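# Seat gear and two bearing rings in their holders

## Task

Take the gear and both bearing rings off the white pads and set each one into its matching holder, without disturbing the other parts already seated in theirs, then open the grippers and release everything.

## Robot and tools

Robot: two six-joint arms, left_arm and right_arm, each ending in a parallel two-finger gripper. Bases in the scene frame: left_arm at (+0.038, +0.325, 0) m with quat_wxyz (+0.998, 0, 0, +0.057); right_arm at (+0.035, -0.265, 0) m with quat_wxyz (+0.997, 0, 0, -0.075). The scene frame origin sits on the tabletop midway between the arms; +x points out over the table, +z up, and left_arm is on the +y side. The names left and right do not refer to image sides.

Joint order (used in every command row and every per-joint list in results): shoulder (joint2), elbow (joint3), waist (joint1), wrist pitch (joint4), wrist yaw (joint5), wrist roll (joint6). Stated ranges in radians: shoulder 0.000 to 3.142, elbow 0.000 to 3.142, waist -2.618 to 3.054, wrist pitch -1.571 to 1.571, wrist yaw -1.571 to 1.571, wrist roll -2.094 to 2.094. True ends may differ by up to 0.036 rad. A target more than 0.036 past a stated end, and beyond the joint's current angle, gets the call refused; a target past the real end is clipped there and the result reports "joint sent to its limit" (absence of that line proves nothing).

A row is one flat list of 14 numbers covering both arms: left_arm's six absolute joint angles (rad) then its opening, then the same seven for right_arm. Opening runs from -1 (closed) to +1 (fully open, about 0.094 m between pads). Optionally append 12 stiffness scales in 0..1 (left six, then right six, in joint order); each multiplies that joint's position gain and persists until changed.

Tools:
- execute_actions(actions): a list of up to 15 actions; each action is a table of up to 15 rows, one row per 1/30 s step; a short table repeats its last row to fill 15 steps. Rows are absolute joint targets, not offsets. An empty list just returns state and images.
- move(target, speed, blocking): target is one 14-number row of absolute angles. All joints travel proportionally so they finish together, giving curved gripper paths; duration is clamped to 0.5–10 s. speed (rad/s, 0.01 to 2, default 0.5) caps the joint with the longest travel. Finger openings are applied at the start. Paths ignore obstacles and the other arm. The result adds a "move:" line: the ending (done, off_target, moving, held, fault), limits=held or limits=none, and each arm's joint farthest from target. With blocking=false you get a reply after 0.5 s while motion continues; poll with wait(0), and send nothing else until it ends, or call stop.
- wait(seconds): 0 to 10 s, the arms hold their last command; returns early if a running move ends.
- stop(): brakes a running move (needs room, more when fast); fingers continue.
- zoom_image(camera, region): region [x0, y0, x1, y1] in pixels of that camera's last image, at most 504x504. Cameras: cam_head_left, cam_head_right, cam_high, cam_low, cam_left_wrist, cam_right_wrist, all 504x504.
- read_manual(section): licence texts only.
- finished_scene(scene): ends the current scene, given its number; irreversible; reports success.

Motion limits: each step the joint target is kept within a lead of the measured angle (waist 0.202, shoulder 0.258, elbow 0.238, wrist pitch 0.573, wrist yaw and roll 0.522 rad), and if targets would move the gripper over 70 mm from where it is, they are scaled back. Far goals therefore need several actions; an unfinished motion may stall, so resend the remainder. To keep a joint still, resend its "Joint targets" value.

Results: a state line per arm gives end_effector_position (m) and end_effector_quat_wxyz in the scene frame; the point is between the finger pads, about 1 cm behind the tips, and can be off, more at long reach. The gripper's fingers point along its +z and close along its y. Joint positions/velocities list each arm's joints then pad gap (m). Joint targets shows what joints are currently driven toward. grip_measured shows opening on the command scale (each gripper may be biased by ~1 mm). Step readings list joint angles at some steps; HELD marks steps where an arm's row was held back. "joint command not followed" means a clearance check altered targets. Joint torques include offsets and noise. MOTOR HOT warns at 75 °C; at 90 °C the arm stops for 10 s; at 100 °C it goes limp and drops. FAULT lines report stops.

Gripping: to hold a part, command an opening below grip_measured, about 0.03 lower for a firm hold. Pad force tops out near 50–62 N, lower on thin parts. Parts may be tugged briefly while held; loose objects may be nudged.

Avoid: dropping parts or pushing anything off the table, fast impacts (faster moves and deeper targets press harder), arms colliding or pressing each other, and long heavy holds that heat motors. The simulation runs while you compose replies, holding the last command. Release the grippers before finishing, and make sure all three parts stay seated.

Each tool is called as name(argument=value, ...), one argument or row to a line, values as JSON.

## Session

execute_actions(
  actions=[],
)

Scene clock: 0.00 s.
left_arm: end_effector_position=(+0.2744, +0.2826, +0.2009) grip_measured=+1.000 end_effector_quat_wxyz=(+0.456, +0.009, +0.888, -0.052) | right_arm: end_effector_position=(+0.2687, -0.1413, +0.2286) grip_measured=+1.000 end_effector_quat_wxyz=(+0.097, +0.643, +0.751, +0.112)
Joint names: [shoulder, elbow, waist, wrist pitch, wrist yaw, wrist roll]
Joint positions: left_arm=[ 0.582  0.67  -0.392 -0.71  -0.126 -0.193  0.094] | right_arm=[ 1.347  1.474  0.71  -1.423  0.117  1.96   0.094]
Joint velocities: left_arm=[-0.007 -0.017 -0.002  0.007 -0.007  0.007  0.   ] | right_arm=[ 0.002 -0.027 -0.002 -0.022 -0.007  0.007  0.   ]
Joint torques (N m, as the arm reports them, + toward a larger angle): no reading
Joint targets: left_arm=[0.577 0.681 -0.392 -0.705 -0.129 -0.191] | right_arm=[1.338 1.485 0.710 -1.425 0.125 1.959]
Joint stiffness scale: left_arm=[1. 1. 1. 1. 1. 1.] | right_arm=[1. 1. 1. 1. 1. 1.]

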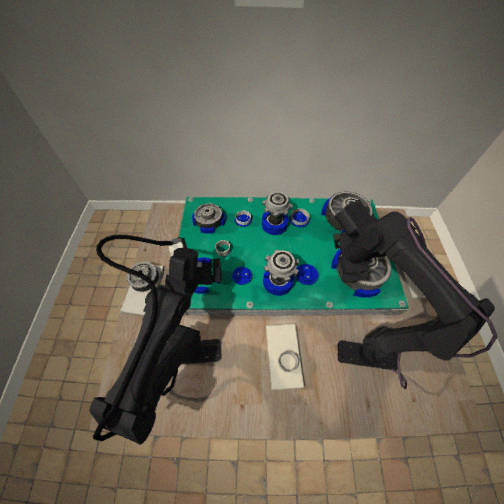

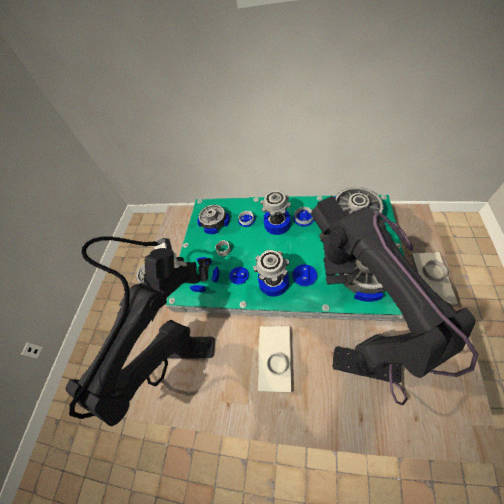

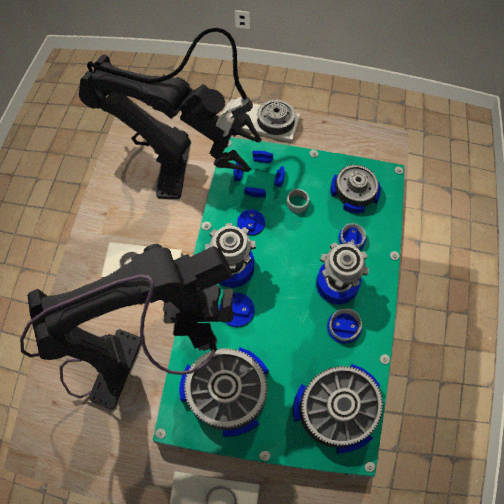

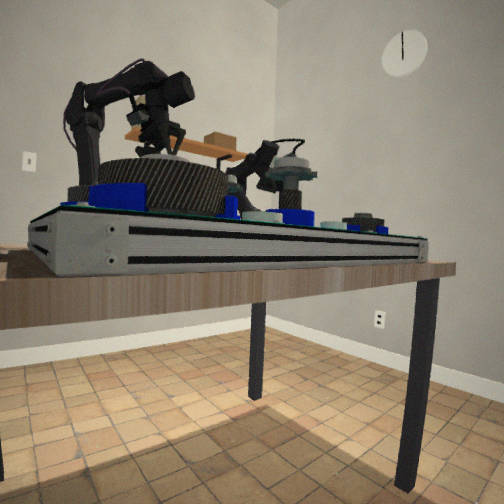

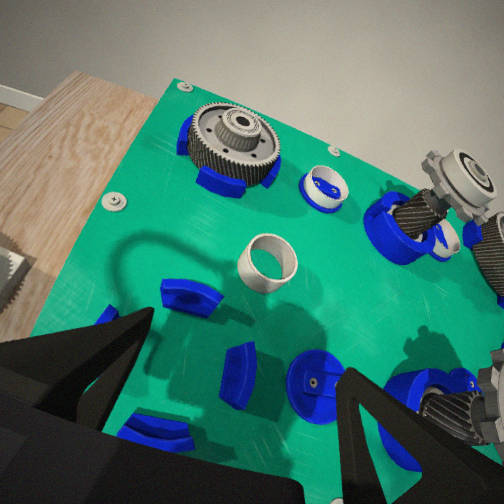

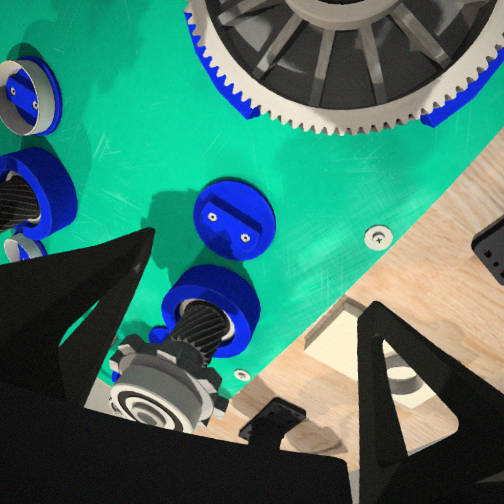

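zoom_image(
  camera="cam_head_right",
  region=[240,230,480,410],
)

zoom_image(
  camera="cam_head_left",
  region=[100,230,340,410],
)

Region (240, 230, 480, 410) of cam_head_right's 504x504 image, scaled by 2.100, with more detail than that image has; it fills the top 378 rows of this view, and the rest is white.

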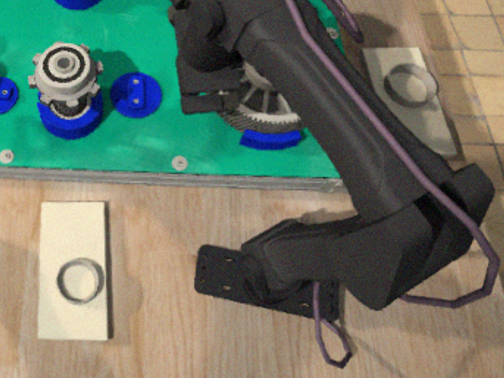

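Region (100, 230, 340, 410) of cam_head_left's 504x504 image, scaled by 2.100, with more detail than that image has; it fills the top 378 rows of this view, and the rest is white.

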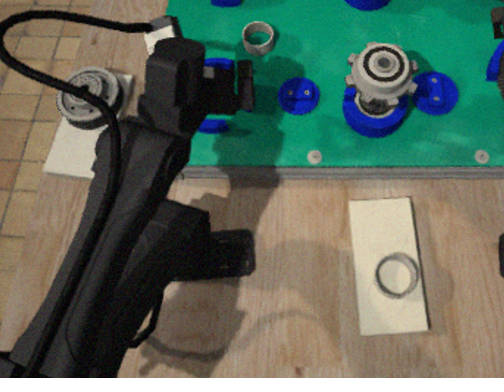

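move(
  target=[1.712,1.535,0.37,-1.378,0.008,0,0.6,1.992,1.86,-0.56,-1.40,0,0,1.0],
  speed=1.0,
)

Scene clock: 5.33 s.
left_arm: end_effector_position=(+0.3109, +0.4681, +0.1387) grip_measured=+0.602 end_effector_quat_wxyz=(-0.002, -0.242, +0.970, -0.001) | right_arm: end_effector_position=(+0.3195, -0.5130, +0.1288) grip_measured=+1.000 end_effector_quat_wxyz=(-0.006, +0.353, +0.936, -0.004)
Joint names: [shoulder, elbow, waist, wrist pitch, wrist yaw, wrist roll]
Joint positions: left_arm=[ 1.712  1.5    0.365 -1.364  0.001 -0.009  0.075] | right_arm=[ 1.995  1.826 -0.565 -1.411  0.011  0.006  0.094]
Joint velocities: left_arm=[ 0.002 -0.017  0.022 -0.007 -0.007  0.007  0.   ] | right_arm=[-0.002 -0.027 -0.022  0.051 -0.051  0.066  0.   ]
Joint torques (N m, as the arm reports them, + toward a larger angle): left_arm=[-6.55  9.65  0.5   0.15  0.03  0.09] | right_arm=[-10.13   7.26   0.48   0.19  -0.13  -0.1 ]
Joint targets: left_arm=[1.712 1.535 0.370 -1.378 0.008 0.000] | right_arm=[1.992 1.860 -0.560 -1.400 -0.000 -0.000]
Joint stiffness scale: left_arm=[1. 1. 1. 1. 1. 1.] | right_arm=[1. 1. 1. 1. 1. 1.]
move: off_target (left_arm, right_arm); limits=none; left_arm: farthest joint: the elbow, 0.035 radians from its target (0.865 radians at the start); right_arm: farthest joint: the elbow, 0.034 radians from its target (0.386 radians at the start)

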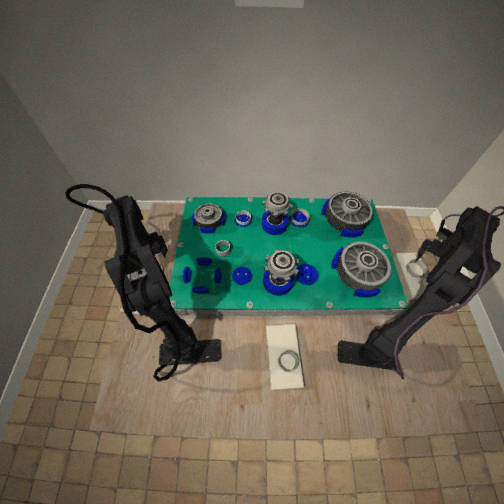

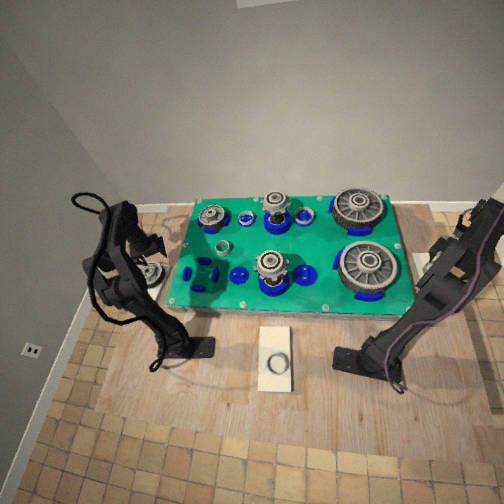

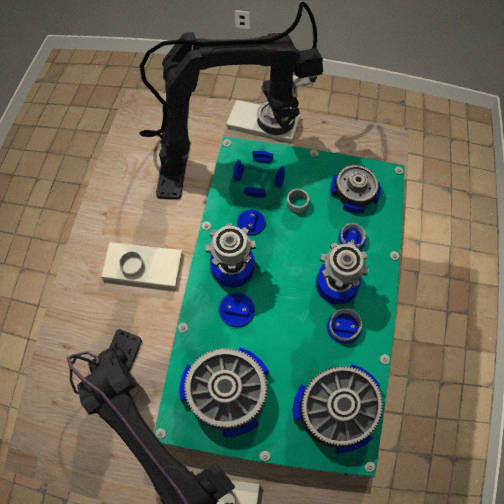

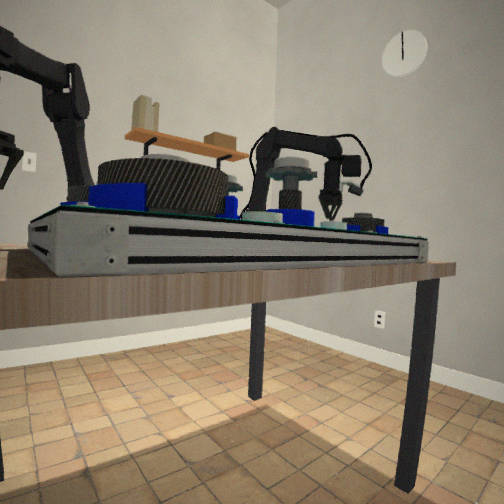

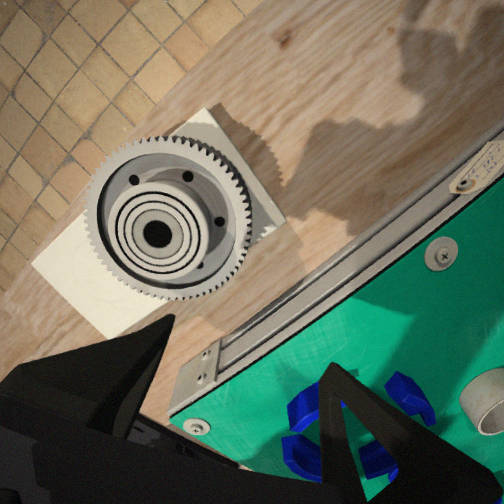

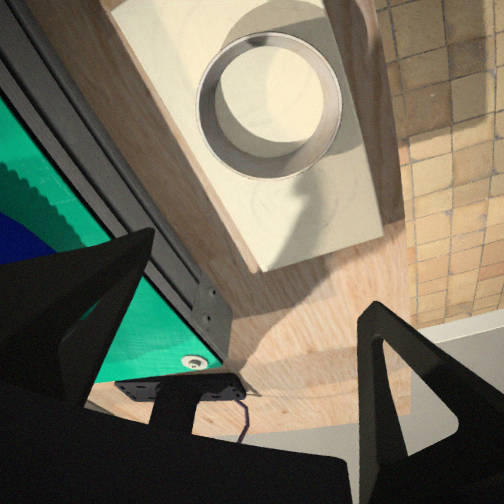

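move(
  target=[1.75,1.394,0.558,-1.22,0.008,0,0.6,2.157,1.872,-0.516,-1.24,0,0,1.0],
  speed=0.35,
)

Scene clock: 7.93 s.
left_arm: end_effector_position=(+0.2847, +0.5212, +0.1048) grip_measured=+0.602 end_effector_quat_wxyz=(-0.004, -0.333, +0.943, -0.003) | right_arm: end_effector_position=(+0.3598, -0.5244, +0.0682) grip_measured=+1.000 end_effector_quat_wxyz=(-0.006, +0.333, +0.943, -0.003)
Joint names: [shoulder, elbow, waist, wrist pitch, wrist yaw, wrist roll]
Joint positions: left_arm=[ 1.747  1.406  0.555 -1.239  0.003 -0.009  0.075] | right_arm=[ 2.163  1.838 -0.523 -1.256  0.01   0.006  0.094]
Joint velocities: left_arm=[-0.022  0.007 -0.022  0.095  0.022 -0.037 -0.001] | right_arm=[-0.012  0.012 -0.007 -0.007  0.066  0.066  0.   ]
Joint torques (N m, as the arm reports them, + toward a larger angle): left_arm=[-6.54  5.29  0.32  0.55  0.    0.07] | right_arm=[-11.61   7.32   0.67   0.24  -0.11  -0.09]
Joint targets: left_arm=[1.750 1.394 0.558 -1.220 0.008 -0.000] | right_arm=[2.157 1.872 -0.516 -1.240 -0.000 -0.000]
Joint stiffness scale: left_arm=[1. 1. 1. 1. 1. 1.] | right_arm=[1. 1. 1. 1. 1. 1.]
move: off_target (right_arm); limits=none; left_arm: farthest joint: the wrist pitch, 0.019 radians from its target (0.144 radians at the start); right_arm: farthest joint: the elbow, 0.034 radians from its target (0.046 radians at the start)

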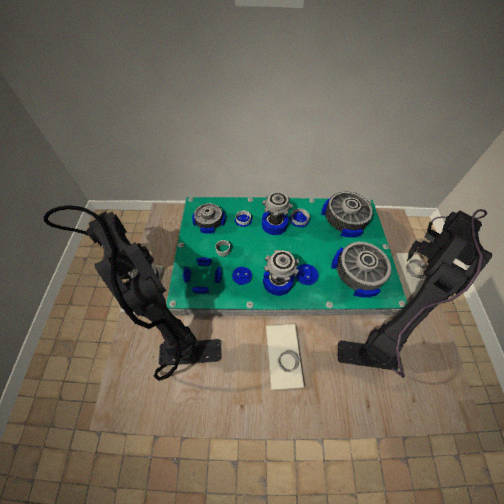

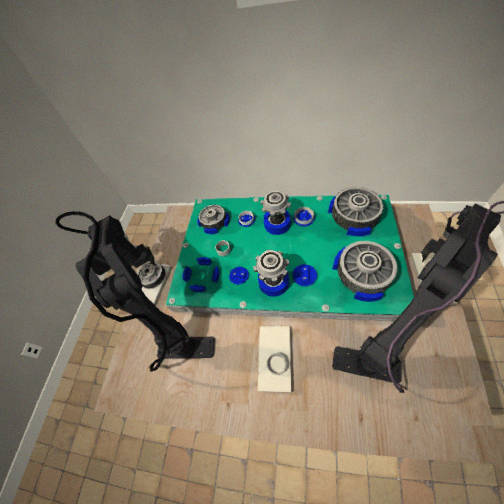

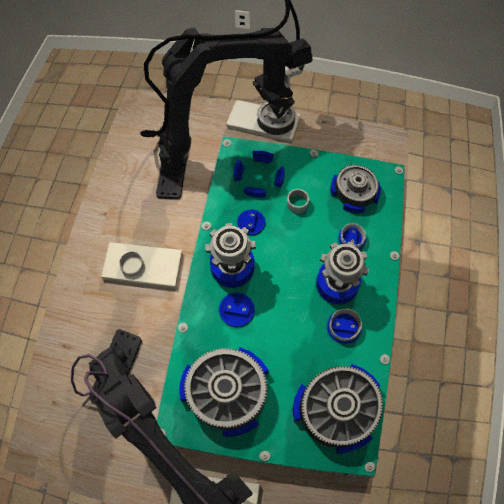

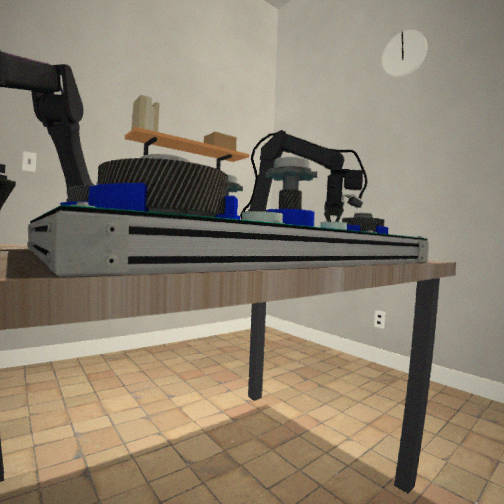

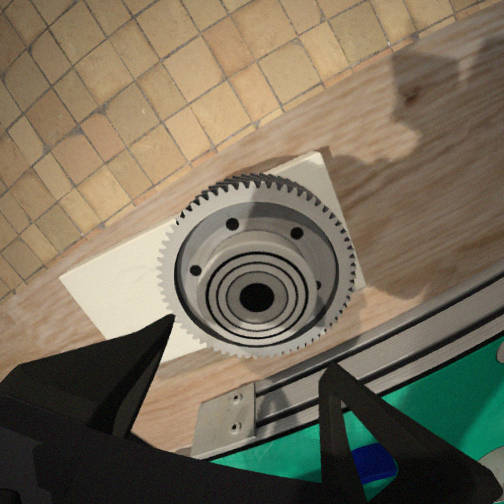

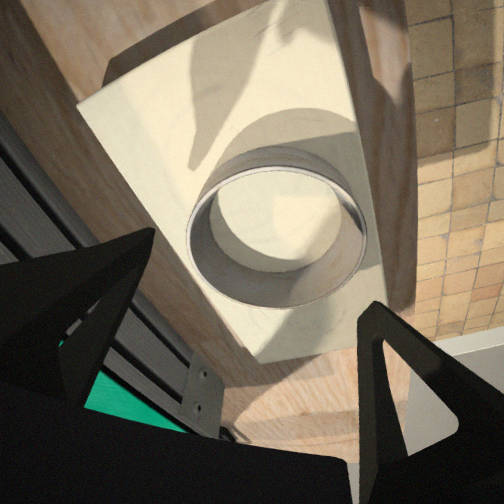

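move(
  target=[1.794,1.307,0.570,-1.082,0.008,0,0.45,2.163,1.725,-0.516,-1.113,0,0,1.0],
  speed=0.2,
)

Scene clock: 10.83 s.
left_arm: end_effector_position=(+0.2897, +0.5277, +0.0704) grip_measured=+0.452 end_effector_quat_wxyz=(+0.000, -0.336, +0.942, -0.002) | right_arm: end_effector_position=(+0.3605, -0.5250, +0.0411) grip_measured=+1.000 end_effector_quat_wxyz=(+0.003, +0.333, +0.943, -0.006)
Joint names: [shoulder, elbow, waist, wrist pitch, wrist yaw, wrist roll]
Joint positions: left_arm=[ 1.79   1.321  0.561 -1.102  0.003 -0.009  0.068] | right_arm=[ 2.163  1.73  -0.523 -1.129  0.01   0.006  0.094]
Joint velocities: left_arm=[ 0.007 -0.017  0.017  0.037  0.007 -0.066 -0.   ] | right_arm=[-0.007  0.002 -0.002 -0.051  0.007  0.007  0.   ]
Joint torques (N m, as the arm reports them, + toward a larger angle): left_arm=[-6.7   5.11  0.77  0.59  0.01  0.08] | right_arm=[-11.09   4.69   0.66   0.28  -0.12  -0.07]
Joint targets: left_arm=[1.794 1.307 0.570 -1.082 0.008 -0.000] | right_arm=[2.163 1.725 -0.516 -1.113 -0.000 -0.000]
Joint stiffness scale: left_arm=[1. 1. 1. 1. 1. 1.] | right_arm=[1. 1. 1. 1. 1. 1.]
move: done; limits=none; left_arm: farthest joint: the wrist pitch, 0.020 radians from its target (0.157 radians at the start); right_arm: farthest joint: the wrist pitch, 0.016 radians from its target (0.142 radians at the start)

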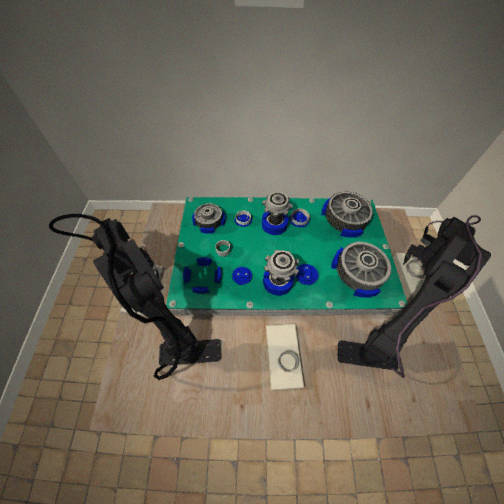

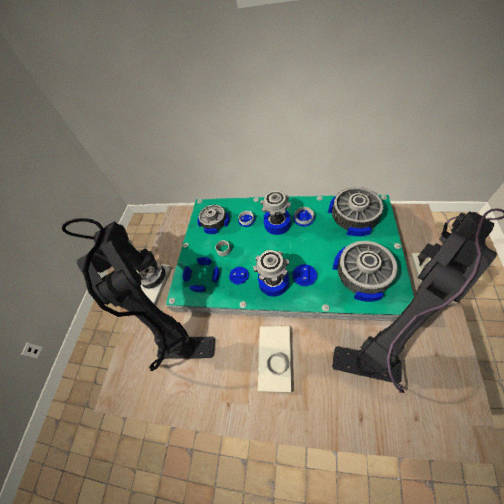

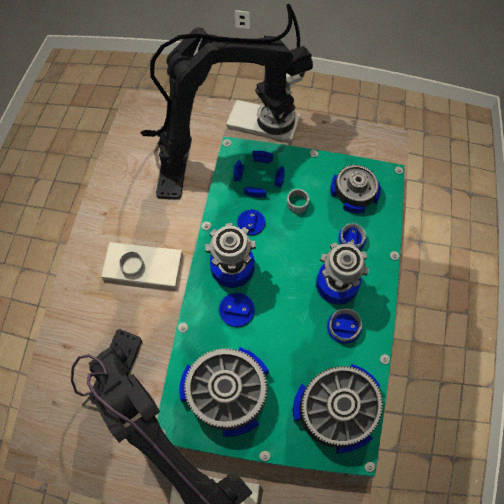

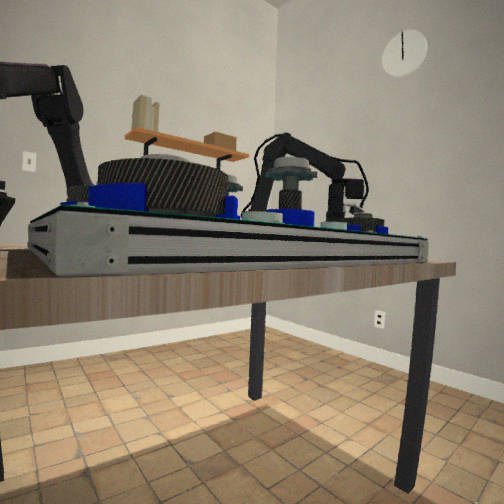

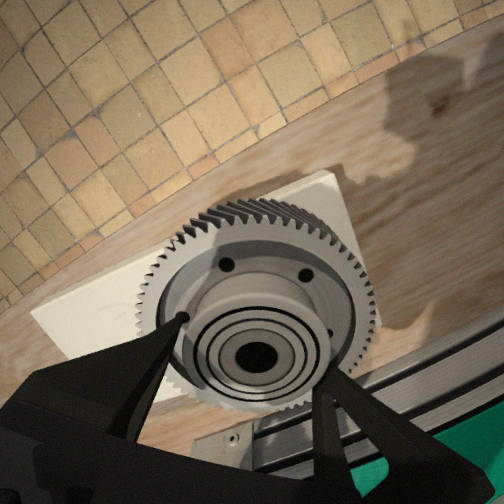

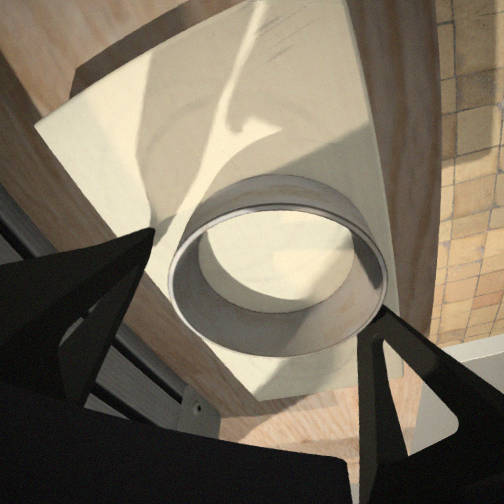

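move(
  target=[1.797,1.282,0.570,-1.058,0.008,0,0.45,2.163,1.713,-0.543,-1.10,0,0,1.0],
  speed=0.06,
)

execute_actions(
  actions=[
    [[1.797,1.282,0.570,-1.058,0.008,0,0.3,2.163,1.713,-0.543,-1.10,0,0,0.7]],
    [[1.797,1.282,0.570,-1.058,0.008,0,0.2,2.163,1.713,-0.543,-1.10,0,0,0.53]],
  ],
)

Scene clock: 12.70 s.
left_arm: end_effector_position=(+0.2885, +0.5267, +0.0645) grip_measured=+0.452 end_effector_quat_wxyz=(+0.000, -0.336, +0.942, -0.002) | right_arm: end_effector_position=(+0.3575, -0.5287, +0.0387) grip_measured=+1.000 end_effector_quat_wxyz=(+0.004, +0.339, +0.941, -0.006)
Joint names: [shoulder, elbow, waist, wrist pitch, wrist yaw, wrist roll]
Joint positions: left_arm=[ 1.79   1.296  0.561 -1.078  0.003 -0.009  0.068] | right_arm=[ 2.163  1.72  -0.535 -1.117  0.008  0.006  0.094]
Joint velocities: left_arm=[ 0.002 -0.012 -0.007 -0.051 -0.037 -0.125 -0.001] | right_arm=[ 0.002  0.012 -0.012  0.095 -0.037  0.007  0.   ]
Joint torques (N m, as the arm reports them, + toward a larger angle): left_arm=[-6.47  5.08  0.75  0.58  0.01  0.06] | right_arm=[-11.07   4.55  -0.73   0.29  -0.11  -0.07]
Joint targets: left_arm=[1.797 1.282 0.570 -1.058 0.008 -0.000] | right_arm=[2.163 1.713 -0.543 -1.100 0.000 0.000]
Joint stiffness scale: left_arm=[1. 1. 1. 1. 1. 1.] | right_arm=[1. 1. 1. 1. 1. 1.]
move: done; limits=none; left_arm: farthest joint: the wrist pitch, 0.020 radians from its target (0.043 radians at the start); right_arm: farthest joint: the wrist pitch, 0.017 radians from its target (0.028 radians at the start)

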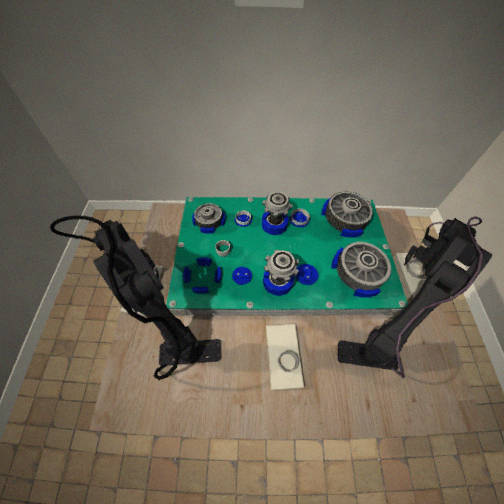

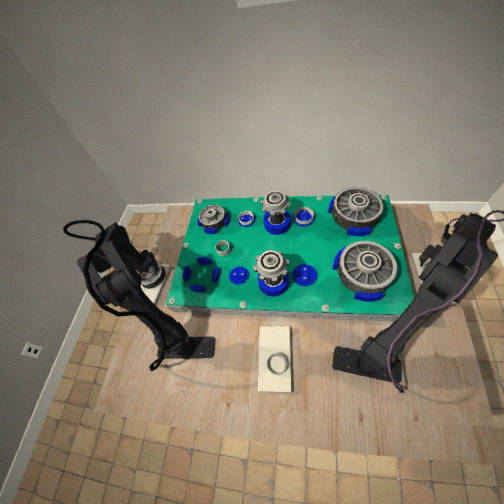

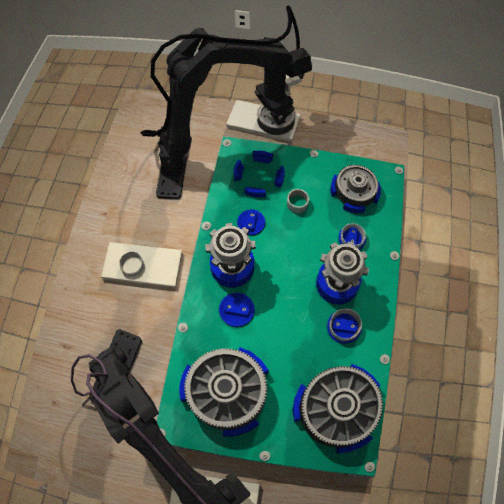

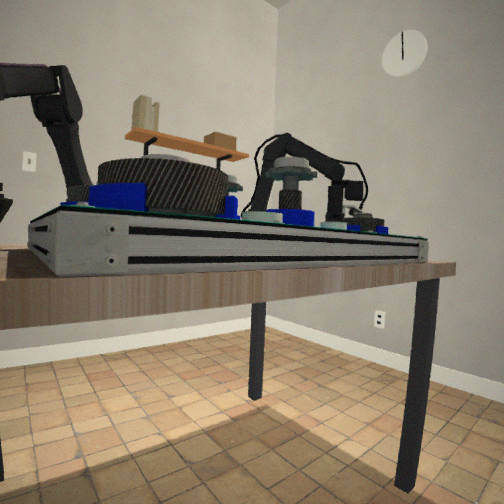

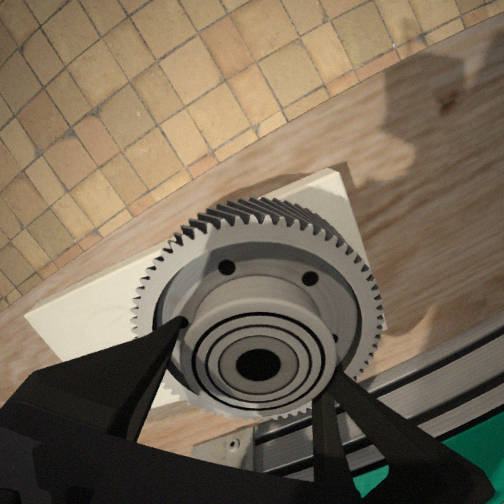

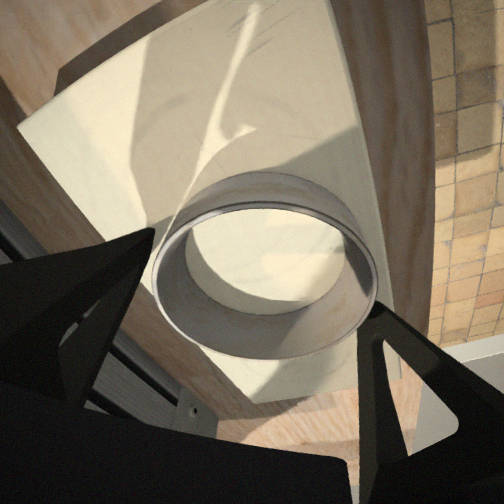

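Scene clock: 13.70 s.
left_arm: end_effector_position=(+0.2883, +0.5273, +0.0640) grip_measured=+0.233 end_effector_quat_wxyz=(-0.000, -0.336, +0.942, -0.001) | right_arm: end_effector_position=(+0.3580, -0.5287, +0.0387) grip_measured=+0.568 end_effector_quat_wxyz=(+0.005, +0.338, +0.941, -0.005)
Joint names: [shoulder, elbow, waist, wrist pitch, wrist yaw, wrist roll]
Joint positions: left_arm=[ 1.792  1.296  0.562 -1.076  0.002 -0.009  0.058] | right_arm=[ 2.163  1.72  -0.535 -1.115  0.006  0.005  0.074]
Joint velocities: left_arm=[-0.007 -0.007  0.007 -0.007 -0.037  0.022 -0.001] | right_arm=[-0.002 -0.002 -0.012  0.022 -0.007 -0.051 -0.   ]
Joint torques (N m, as the arm reports them, + toward a larger angle): left_arm=[-6.63  5.05  0.69  0.57  0.02  0.06] | right_arm=[-11.1    4.47  -0.71   0.28  -0.07  -0.09]
Joint targets: left_arm=[1.797 1.282 0.570 -1.058 0.008 -0.000] | right_arm=[2.163 1.713 -0.543 -1.100 -0.000 -0.000]
Joint stiffness scale: left_arm=[1. 1. 1. 1. 1. 1.] | right_arm=[1. 1. 1. 1. 1. 1.]
Step readings (joint positions; steps 1 to 15: 1st action; 16 to 30: 2nd action):
0: left_arm=[1.790 1.296 0.561 -1.078 0.003 -0.009] | right_arm=[2.163 1.720 -0.535 -1.117 0.008 0.006]
1: left_arm=[1.790 1.296 0.561 -1.077 0.003 -0.009] | right_arm=[2.163 1.720 -0.535 -1.117 0.008 0.006]
2: left_arm=[1.790 1.296 0.561 -1.077 0.003 -0.009] | right_arm=[2.163 1.720 -0.535 -1.117 0.007 0.006]
4: left_arm=[1.790 1.296 0.562 -1.077 0.003 -0.009] | right_arm=[2.163 1.720 -0.535 -1.117 0.007 0.006]
8: left_arm=[1.790 1.296 0.562 -1.077 0.003 -0.009] | right_arm=[2.163 1.720 -0.535 -1.116 0.007 0.006]
15: left_arm=[1.790 1.296 0.562 -1.077 0.003 -0.009] | right_arm=[2.163 1.720 -0.535 -1.116 0.007 0.006]
16: left_arm=[1.790 1.296 0.562 -1.077 0.003 -0.009] | right_arm=[2.163 1.720 -0.535 -1.116 0.006 0.005]
17: left_arm=[1.791 1.296 0.562 -1.076 0.002 -0.009] | right_arm=[2.163 1.720 -0.535 -1.115 0.006 0.005]
19: left_arm=[1.792 1.296 0.562 -1.076 0.002 -0.009] | right_arm=[2.163 1.720 -0.535 -1.115 0.006 0.005]
23: left_arm=[1.792 1.296 0.562 -1.076 0.002 -0.009] | right_arm=[2.163 1.720 -0.535 -1.115 0.006 0.005]
30: Joint positions above

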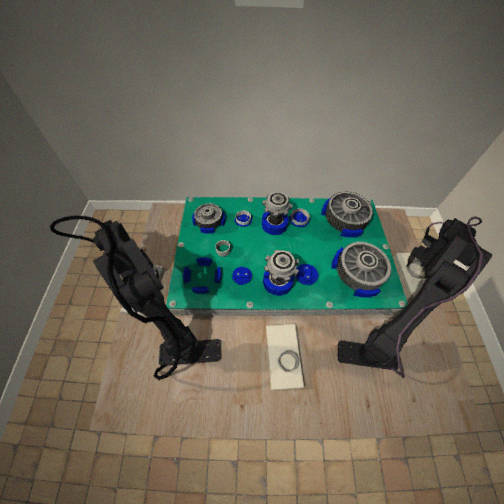

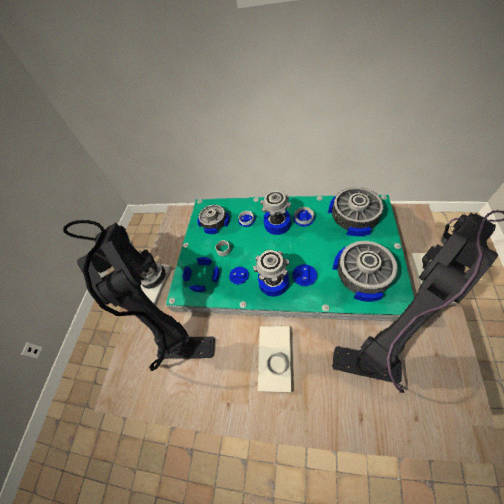

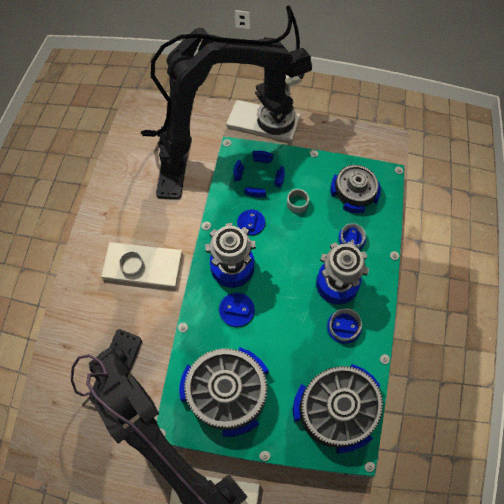

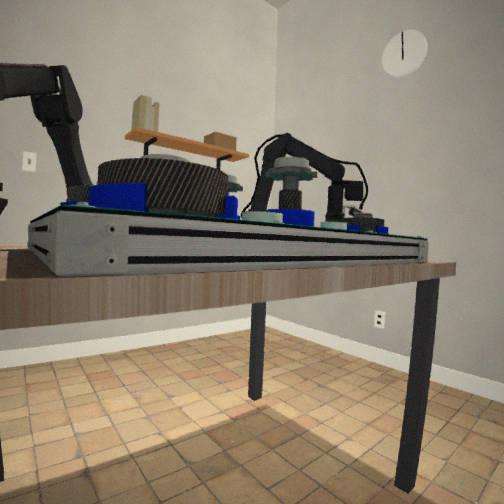

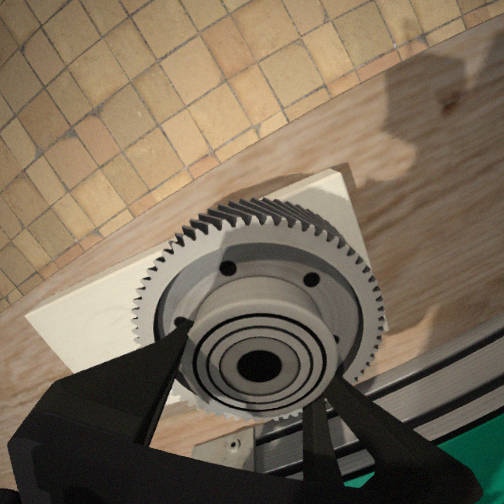

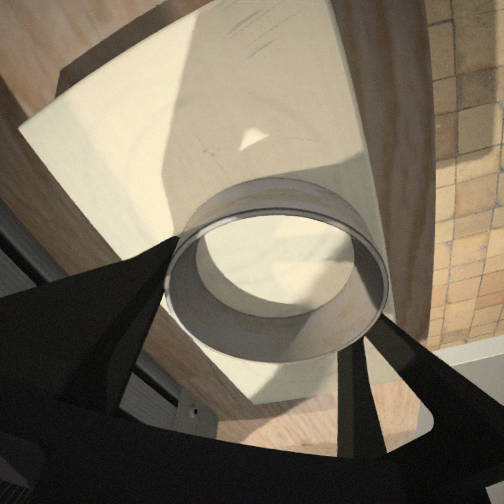

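move(
  target=[1.64,1.665,0.566,-1.44,0.008,0,0.2,1.925,1.965,-0.54,-1.563,0,0,0.535],
  speed=0.35,
)

Scene clock: 16.87 s.
left_arm: end_effector_position=(+0.2782, +0.5202, +0.1558) grip_measured=+0.233 end_effector_quat_wxyz=(-0.004, -0.336, +0.942, +0.000) | right_arm: end_effector_position=(+0.3179, -0.4958, +0.1704) grip_measured=+0.568 end_effector_quat_wxyz=(+0.001, +0.338, +0.941, -0.003)
Joint names: [shoulder, elbow, waist, wrist pitch, wrist yaw, wrist roll]
Joint positions: left_arm=[ 1.723  1.581  0.562 -1.436 -0.003 -0.009  0.058] | right_arm=[ 1.954  1.935 -0.535 -1.548  0.006  0.005  0.074]
Joint velocities: left_arm=[-0.017 -0.032  0.002 -0.11   0.007 -0.022 -0.001] | right_arm=[ 0.002 -0.017  0.002  0.066 -0.066 -0.022 -0.001]
Joint torques (N m, as the arm reports them, + toward a larger angle): left_arm=[-12.66  14.     0.34   0.25   0.07   0.07] | right_arm=[-11.84   6.9   -0.44  -0.02  -0.07  -0.09]
Joint targets: left_arm=[1.640 1.665 0.566 -1.440 0.008 0.000] | right_arm=[1.925 1.965 -0.540 -1.561 -0.000 -0.000]
Joint stiffness scale: left_arm=[1. 1. 1. 1. 1. 1.] | right_arm=[1. 1. 1. 1. 1. 1.]
joint sent to its limit (right arm) — the command would take the wrist pitch past its lower limit, so that joint was sent only as far as its limit.
move: off_target (left_arm, right_arm); limits=none; left_arm: farthest joint: the elbow, 0.084 radians from its target (0.369 radians at the start); right_arm: farthest joint: the elbow, 0.030 radians from its target (0.245 radians at the start)

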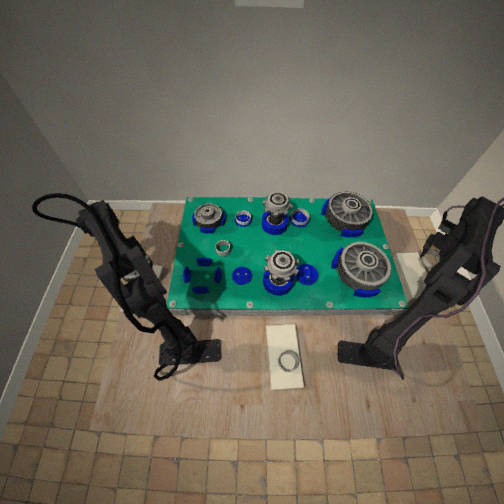

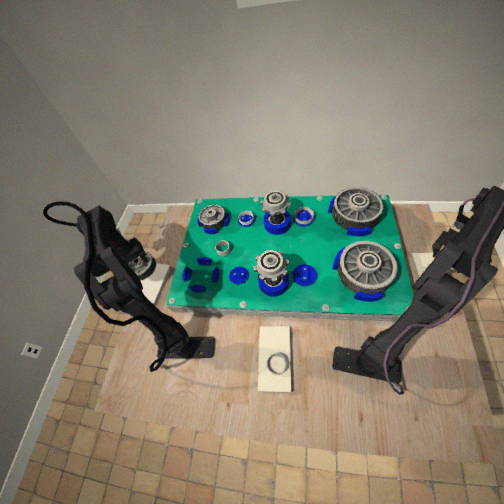

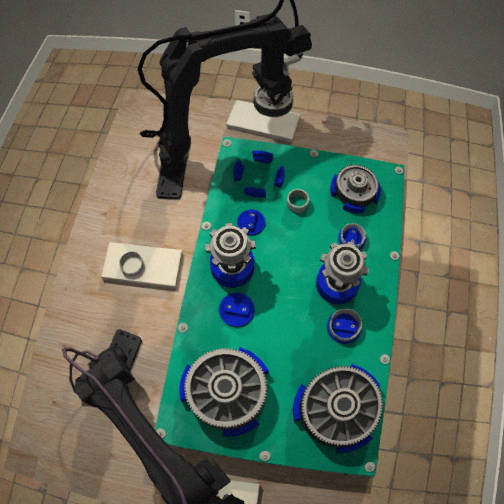

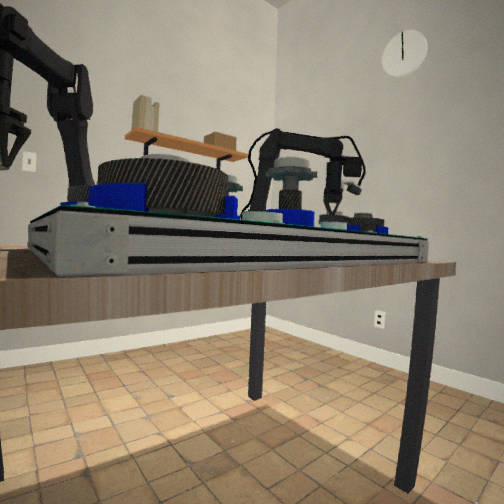

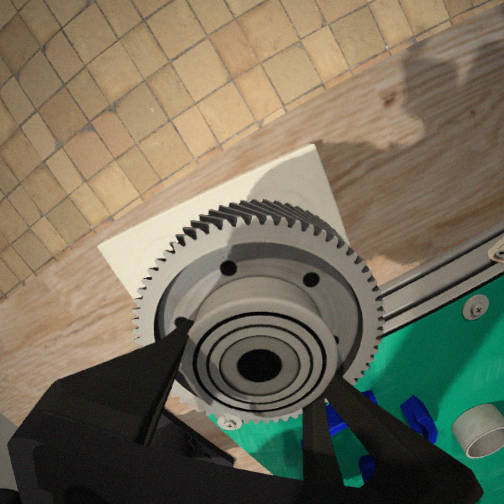

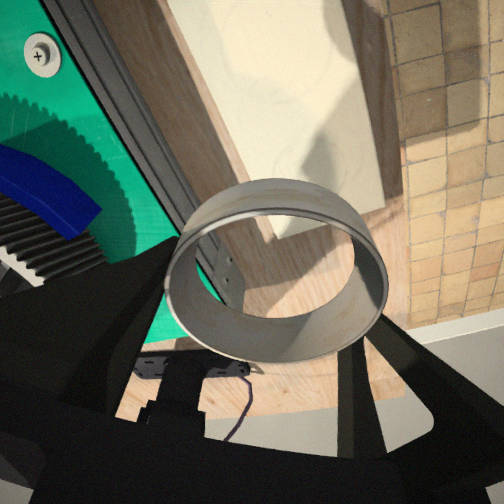

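move(
  target=[1.40,1.365,-0.214,-1.40,0.008,0,0.2,1.82,1.787,0.79,-1.50,0,2.08,0.535],
  speed=0.9,
)

Scene clock: 21.27 s.
left_arm: end_effector_position=(+0.2858, +0.3015, +0.1550) grip_measured=+0.233 end_effector_quat_wxyz=(+0.005, +0.043, +0.999, -0.004) | right_arm: end_effector_position=(+0.3079, -0.0580, +0.1669) grip_measured=+0.568 end_effector_quat_wxyz=(-0.003, +0.656, +0.755, -0.000)
Joint names: [shoulder, elbow, waist, wrist pitch, wrist yaw, wrist roll]
Joint positions: left_arm=[ 1.476  1.323 -0.21  -1.407  0.008 -0.008  0.058] | right_arm=[ 1.857  1.79   0.792 -1.506 -0.005  2.073  0.074]
Joint velocities: left_arm=[-0.002 -0.007 -0.012  0.037 -0.037 -0.007 -0.001] | right_arm=[-0.002 -0.002 -0.002 -0.007 -0.037 -0.051  0.   ]
Joint torques (N m, as the arm reports them, + toward a larger angle): left_arm=[-10.29  10.33  -0.28   0.45  -0.01   0.08] | right_arm=[-11.71   4.79  -0.27   0.15  -0.01   0.06]
Joint targets: left_arm=[1.400 1.365 -0.214 -1.400 0.008 -0.000] | right_arm=[1.820 1.787 0.790 -1.500 -0.000 2.080]
Joint stiffness scale: left_arm=[1. 1. 1. 1. 1. 1.] | right_arm=[1. 1. 1. 1. 1. 1.]
move: off_target (left_arm, right_arm); limits=none; left_arm: farthest joint: the shoulder, 0.076 radians from its target (0.323 radians at the start); right_arm: farthest joint: the shoulder, 0.037 radians from its target (0.134 radians at the start)

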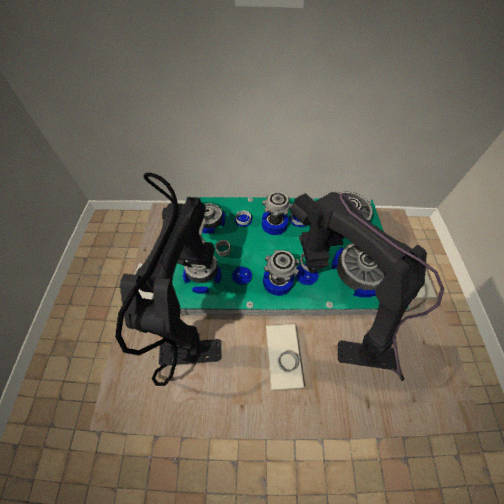

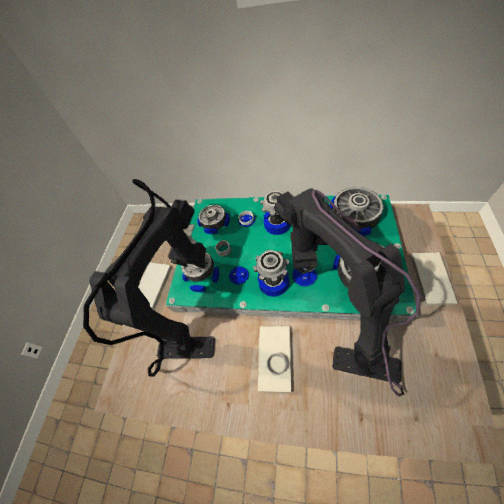

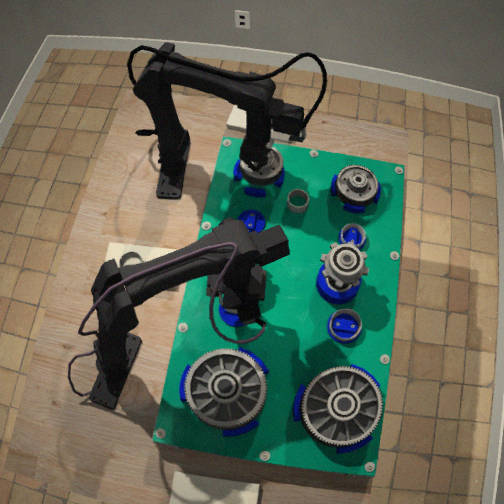

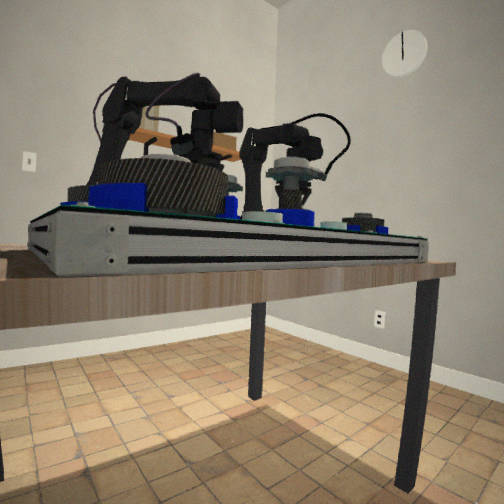

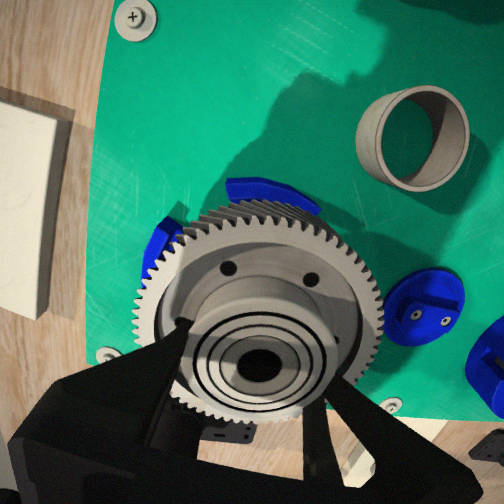

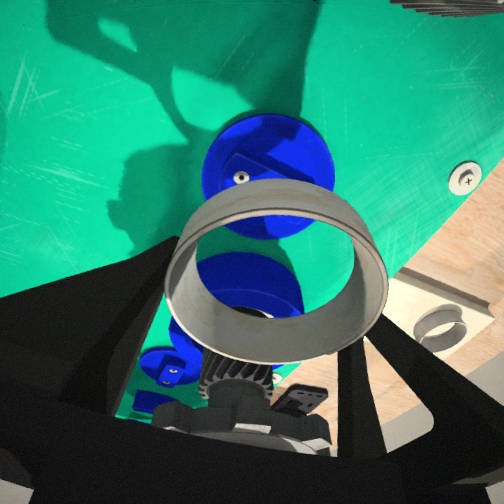

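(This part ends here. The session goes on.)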